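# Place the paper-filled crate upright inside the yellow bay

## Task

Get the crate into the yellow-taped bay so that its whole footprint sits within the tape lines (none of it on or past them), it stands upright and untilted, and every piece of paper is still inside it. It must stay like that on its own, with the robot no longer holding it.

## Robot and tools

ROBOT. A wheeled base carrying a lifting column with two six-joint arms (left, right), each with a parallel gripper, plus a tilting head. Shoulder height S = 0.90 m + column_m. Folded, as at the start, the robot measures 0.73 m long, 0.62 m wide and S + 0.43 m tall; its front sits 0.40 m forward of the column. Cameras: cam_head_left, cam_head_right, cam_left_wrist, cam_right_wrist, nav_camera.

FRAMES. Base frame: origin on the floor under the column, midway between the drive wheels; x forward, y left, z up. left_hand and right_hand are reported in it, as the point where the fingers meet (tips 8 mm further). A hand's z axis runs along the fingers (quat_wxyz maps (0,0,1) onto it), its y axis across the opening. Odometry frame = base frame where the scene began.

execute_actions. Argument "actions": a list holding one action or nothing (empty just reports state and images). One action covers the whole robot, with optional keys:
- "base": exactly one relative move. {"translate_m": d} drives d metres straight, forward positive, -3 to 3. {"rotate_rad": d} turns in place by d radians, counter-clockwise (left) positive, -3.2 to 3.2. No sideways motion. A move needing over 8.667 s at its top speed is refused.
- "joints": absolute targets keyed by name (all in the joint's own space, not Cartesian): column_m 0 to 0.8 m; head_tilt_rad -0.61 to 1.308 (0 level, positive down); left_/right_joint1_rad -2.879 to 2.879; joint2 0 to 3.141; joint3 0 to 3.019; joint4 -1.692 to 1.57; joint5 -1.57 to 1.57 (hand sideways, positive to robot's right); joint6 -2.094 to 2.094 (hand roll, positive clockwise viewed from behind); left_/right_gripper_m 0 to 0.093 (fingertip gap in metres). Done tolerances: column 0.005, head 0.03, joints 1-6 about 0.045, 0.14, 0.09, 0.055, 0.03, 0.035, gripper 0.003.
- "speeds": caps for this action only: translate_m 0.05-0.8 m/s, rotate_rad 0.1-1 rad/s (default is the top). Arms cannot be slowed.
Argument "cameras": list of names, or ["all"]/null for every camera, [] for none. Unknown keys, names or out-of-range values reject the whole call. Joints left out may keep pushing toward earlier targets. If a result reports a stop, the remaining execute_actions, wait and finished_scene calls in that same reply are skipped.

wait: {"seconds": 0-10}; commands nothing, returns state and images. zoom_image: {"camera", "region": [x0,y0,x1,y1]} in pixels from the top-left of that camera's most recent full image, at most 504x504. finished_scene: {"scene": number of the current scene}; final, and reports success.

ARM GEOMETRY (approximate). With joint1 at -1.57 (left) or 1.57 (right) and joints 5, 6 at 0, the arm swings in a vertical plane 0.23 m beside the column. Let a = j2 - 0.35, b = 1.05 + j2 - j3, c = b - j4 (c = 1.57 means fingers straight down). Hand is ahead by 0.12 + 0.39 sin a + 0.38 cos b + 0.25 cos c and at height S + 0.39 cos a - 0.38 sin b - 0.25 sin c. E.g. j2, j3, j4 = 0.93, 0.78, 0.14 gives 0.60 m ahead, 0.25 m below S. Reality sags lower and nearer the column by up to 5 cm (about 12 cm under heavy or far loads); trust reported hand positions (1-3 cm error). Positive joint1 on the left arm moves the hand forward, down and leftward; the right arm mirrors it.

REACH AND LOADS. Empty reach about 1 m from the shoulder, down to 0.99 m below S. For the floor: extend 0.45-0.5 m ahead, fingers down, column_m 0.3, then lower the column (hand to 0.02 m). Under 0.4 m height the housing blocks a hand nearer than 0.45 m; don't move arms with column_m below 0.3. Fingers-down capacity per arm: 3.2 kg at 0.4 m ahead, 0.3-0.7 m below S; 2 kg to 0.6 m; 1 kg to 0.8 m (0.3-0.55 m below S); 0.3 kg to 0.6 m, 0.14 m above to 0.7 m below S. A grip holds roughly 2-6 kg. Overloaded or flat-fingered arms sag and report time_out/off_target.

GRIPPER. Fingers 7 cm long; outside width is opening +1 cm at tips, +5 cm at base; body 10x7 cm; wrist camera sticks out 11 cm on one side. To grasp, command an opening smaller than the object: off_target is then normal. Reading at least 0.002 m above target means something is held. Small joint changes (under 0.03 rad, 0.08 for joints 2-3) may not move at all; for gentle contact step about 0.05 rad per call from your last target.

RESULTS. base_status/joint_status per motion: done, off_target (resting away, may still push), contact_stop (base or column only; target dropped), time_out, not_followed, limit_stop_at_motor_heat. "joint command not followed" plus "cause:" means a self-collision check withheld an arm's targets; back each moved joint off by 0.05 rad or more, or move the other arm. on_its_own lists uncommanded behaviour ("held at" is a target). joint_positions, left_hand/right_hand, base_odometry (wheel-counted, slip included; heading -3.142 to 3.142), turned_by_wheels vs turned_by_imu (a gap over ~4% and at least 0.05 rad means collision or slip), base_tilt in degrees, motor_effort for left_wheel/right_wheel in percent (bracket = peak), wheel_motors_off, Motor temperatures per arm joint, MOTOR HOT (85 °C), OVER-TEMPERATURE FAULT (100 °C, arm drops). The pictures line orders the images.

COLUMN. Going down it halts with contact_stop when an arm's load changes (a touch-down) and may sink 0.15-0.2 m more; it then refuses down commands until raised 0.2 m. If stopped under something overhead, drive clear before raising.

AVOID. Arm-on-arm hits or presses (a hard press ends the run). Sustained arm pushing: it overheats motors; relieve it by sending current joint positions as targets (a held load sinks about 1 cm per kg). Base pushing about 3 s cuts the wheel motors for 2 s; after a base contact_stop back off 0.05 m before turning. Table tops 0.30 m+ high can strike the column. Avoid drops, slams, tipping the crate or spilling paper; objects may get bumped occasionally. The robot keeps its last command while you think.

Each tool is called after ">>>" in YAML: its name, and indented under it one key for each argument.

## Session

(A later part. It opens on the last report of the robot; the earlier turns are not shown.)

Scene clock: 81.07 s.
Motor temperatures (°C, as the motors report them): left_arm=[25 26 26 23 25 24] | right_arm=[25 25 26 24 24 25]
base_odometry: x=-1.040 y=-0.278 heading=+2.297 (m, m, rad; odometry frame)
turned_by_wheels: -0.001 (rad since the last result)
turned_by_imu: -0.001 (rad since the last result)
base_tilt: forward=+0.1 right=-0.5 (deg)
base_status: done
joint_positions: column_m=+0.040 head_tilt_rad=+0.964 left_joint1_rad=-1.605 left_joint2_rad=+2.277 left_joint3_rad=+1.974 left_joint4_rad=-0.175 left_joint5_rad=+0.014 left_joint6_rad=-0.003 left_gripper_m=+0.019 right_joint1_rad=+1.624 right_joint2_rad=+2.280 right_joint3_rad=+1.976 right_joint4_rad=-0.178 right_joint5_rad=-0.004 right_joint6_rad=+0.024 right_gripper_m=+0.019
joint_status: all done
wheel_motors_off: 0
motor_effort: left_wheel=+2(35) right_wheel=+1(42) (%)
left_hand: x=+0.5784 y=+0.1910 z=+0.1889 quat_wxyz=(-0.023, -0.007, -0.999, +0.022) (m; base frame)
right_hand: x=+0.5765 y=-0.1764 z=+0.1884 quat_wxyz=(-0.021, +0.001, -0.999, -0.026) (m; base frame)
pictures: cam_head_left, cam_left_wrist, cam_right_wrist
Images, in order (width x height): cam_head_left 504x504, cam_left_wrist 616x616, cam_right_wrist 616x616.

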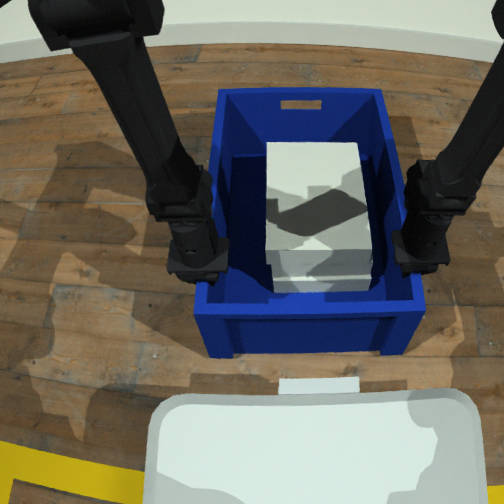

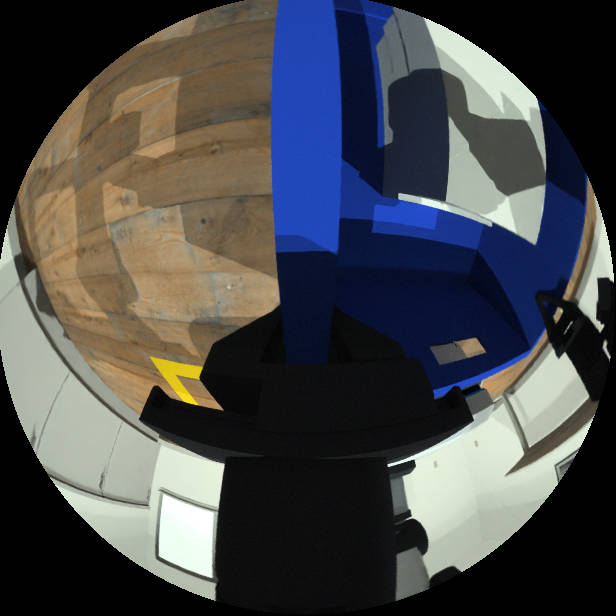

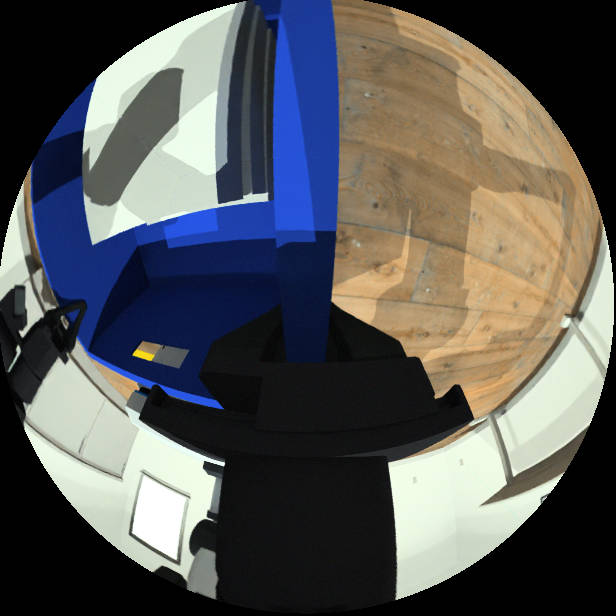

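>>> execute_actions:
  actions:
    - {"base":{"translate_m":-1.08},"speeds":{"translate_m":0.3}}

Scene clock: 88.67 s.
Motor temperatures (°C, as the motors report them): left_arm=[25 26 26 23 25 24] | right_arm=[25 25 26 24 24 25]
base_odometry: x=-0.323 y=-1.086 heading=+2.296 (m, m, rad; odometry frame)
turned_by_wheels: -0.001 (rad since the last result)
turned_by_imu: +0.001 (rad since the last result)
base_tilt: forward=+0.0 right=-0.5 (deg)
base_status: done
joint_positions: column_m=+0.040 head_tilt_rad=+0.964 left_joint1_rad=-1.605 left_joint2_rad=+2.278 left_joint3_rad=+1.975 left_joint4_rad=-0.175 left_joint5_rad=+0.014 left_joint6_rad=-0.004 left_gripper_m=+0.019 right_joint1_rad=+1.624 right_joint2_rad=+2.281 right_joint3_rad=+1.977 right_joint4_rad=-0.178 right_joint5_rad=-0.004 right_joint6_rad=+0.023 right_gripper_m=+0.019
joint_status: not commanded
wheel_motors_off: 0
motor_effort: left_wheel=+1(54) right_wheel=+0(35) (%)
left_hand: x=+0.5788 y=+0.1914 z=+0.1888 quat_wxyz=(-0.023, -0.007, -0.999, +0.022) (m; base frame)
right_hand: x=+0.5767 y=-0.1764 z=+0.1881 quat_wxyz=(-0.021, +0.001, -0.999, -0.026) (m; base frame)
pictures: cam_head_left, cam_head_right, cam_left_wrist, cam_right_wrist, nav_camera
Images, in order (width x height): cam_head_left 504x504, cam_head_right 504x504, cam_left_wrist 616x616, cam_right_wrist 616x616, nav_camera 504x504.

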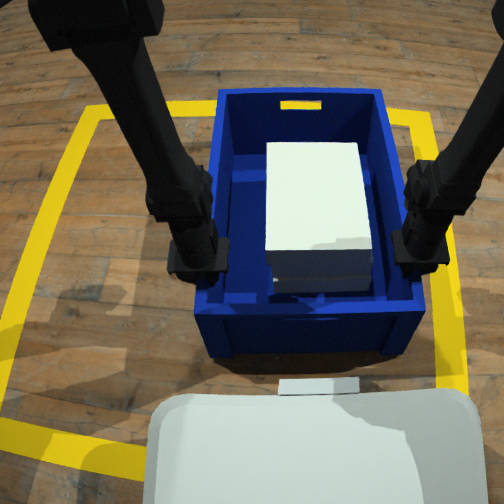

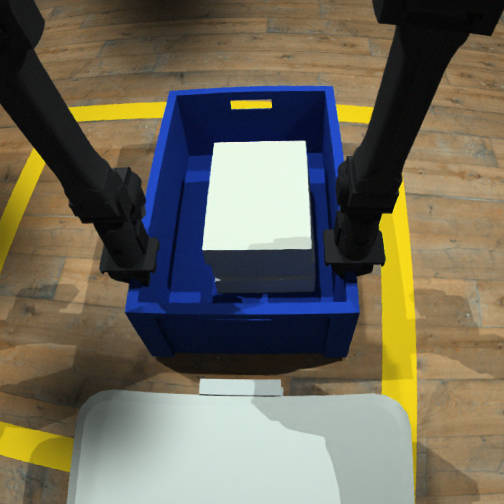

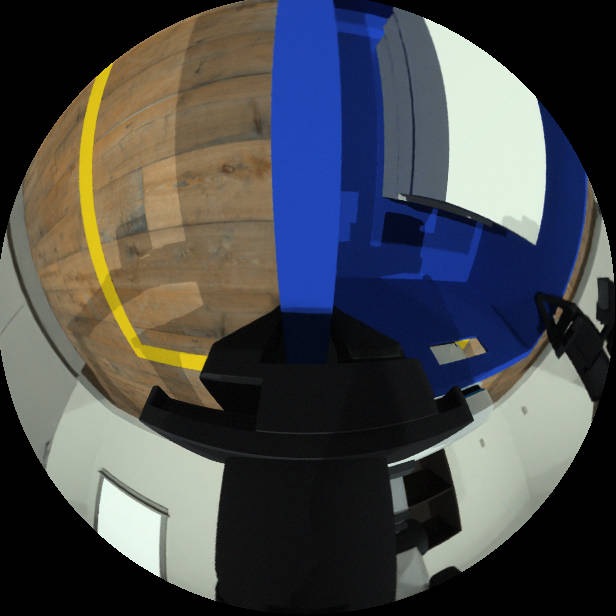

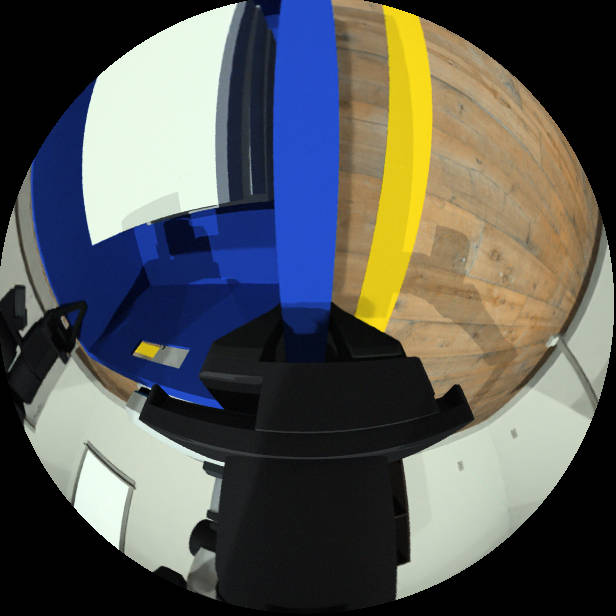

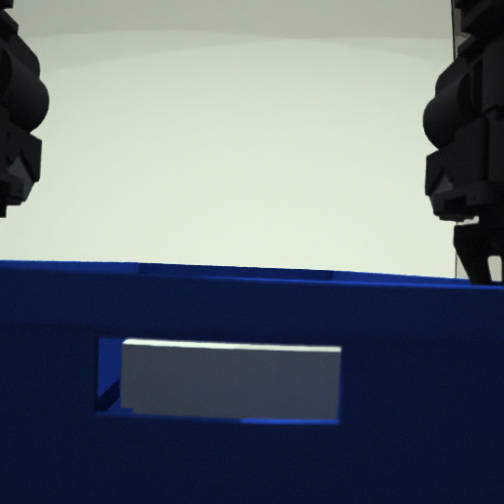

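Inside with margin. Release.

>>> execute_actions:
  actions:
    - {"joints":{"left_gripper_m":0.08,"right_gripper_m":0.08}}
  cameras: []

>>> execute_actions:
  actions:
    - {"joints":{"column_m":0.12}}
  cameras: ["cam_head_right"]

Scene clock: 94.23 s.
Motor temperatures (°C, as the motors report them): left_arm=[25 26 26 23 25 24] | right_arm=[25 25 26 24 24 25]
base_odometry: x=-0.323 y=-1.086 heading=+2.296 (m, m, rad; odometry frame)
turned_by_wheels: +0.000 (rad since the last result)
turned_by_imu: +0.000 (rad since the last result)
base_tilt: forward=+0.0 right=-0.5 (deg)
base_status: not commanded
joint_positions: column_m=+0.040 head_tilt_rad=+0.964 left_joint1_rad=-1.605 left_joint2_rad=+2.275 left_joint3_rad=+1.954 left_joint4_rad=-0.191 left_joint5_rad=+0.003 left_joint6_rad=-0.004 left_gripper_m=+0.080 right_joint1_rad=+1.624 right_joint2_rad=+2.276 right_joint3_rad=+1.949 right_joint4_rad=-0.188 right_joint5_rad=-0.003 right_joint6_rad=+0.015 right_gripper_m=+0.080
joint_status: all done
wheel_motors_off: 0
motor_effort: left_wheel=-1(2) right_wheel=+0(1) (%)
left_hand: x=+0.5634 y=+0.1935 z=+0.1879 quat_wxyz=(-0.006, -0.007, -1.000, +0.016) (m; base frame)
right_hand: x=+0.5599 y=-0.1770 z=+0.1875 quat_wxyz=(-0.004, +0.006, -1.000, -0.025) (m; base frame)
pictures: none
No camera images: the call's "cameras" was empty. Leave "cameras" out to get every camera's image.

Scene clock: 95.87 s.
Motor temperatures (°C, as the motors report them): left_arm=[25 26 26 23 25 24] | right_arm=[25 25 26 24 24 25]
base_odometry: x=-0.323 y=-1.086 heading=+2.296 (m, m, rad; odometry frame)
turned_by_wheels: +0.000 (rad since the last result)
turned_by_imu: +0.000 (rad since the last result)
base_tilt: forward=+0.0 right=-0.5 (deg)
base_status: not commanded
joint_positions: column_m=+0.120 head_tilt_rad=+0.964 left_joint1_rad=-1.605 left_joint2_rad=+2.275 left_joint3_rad=+1.954 left_joint4_rad=-0.191 left_joint5_rad=+0.003 left_joint6_rad=-0.004 left_gripper_m=+0.080 right_joint1_rad=+1.624 right_joint2_rad=+2.276 right_joint3_rad=+1.949 right_joint4_rad=-0.188 right_joint5_rad=-0.003 right_joint6_rad=+0.015 right_gripper_m=+0.080
joint_status: all done
wheel_motors_off: 0
motor_effort: left_wheel=-2(4) right_wheel=+1(1) (%)
left_hand: x=+0.5634 y=+0.1935 z=+0.2678 quat_wxyz=(-0.006, -0.007, -1.000, +0.016) (m; base frame)
right_hand: x=+0.5599 y=-0.1770 z=+0.2674 quat_wxyz=(-0.004, +0.006, -1.000, -0.025) (m; base frame)
pictures: cam_head_right
Images, in order (width x height): cam_head_right 504x504.

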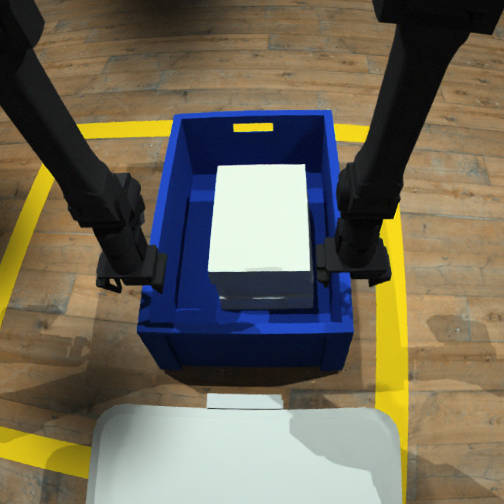

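>>> finished_scene:
  scene: 1

The scene is finished: the task was done.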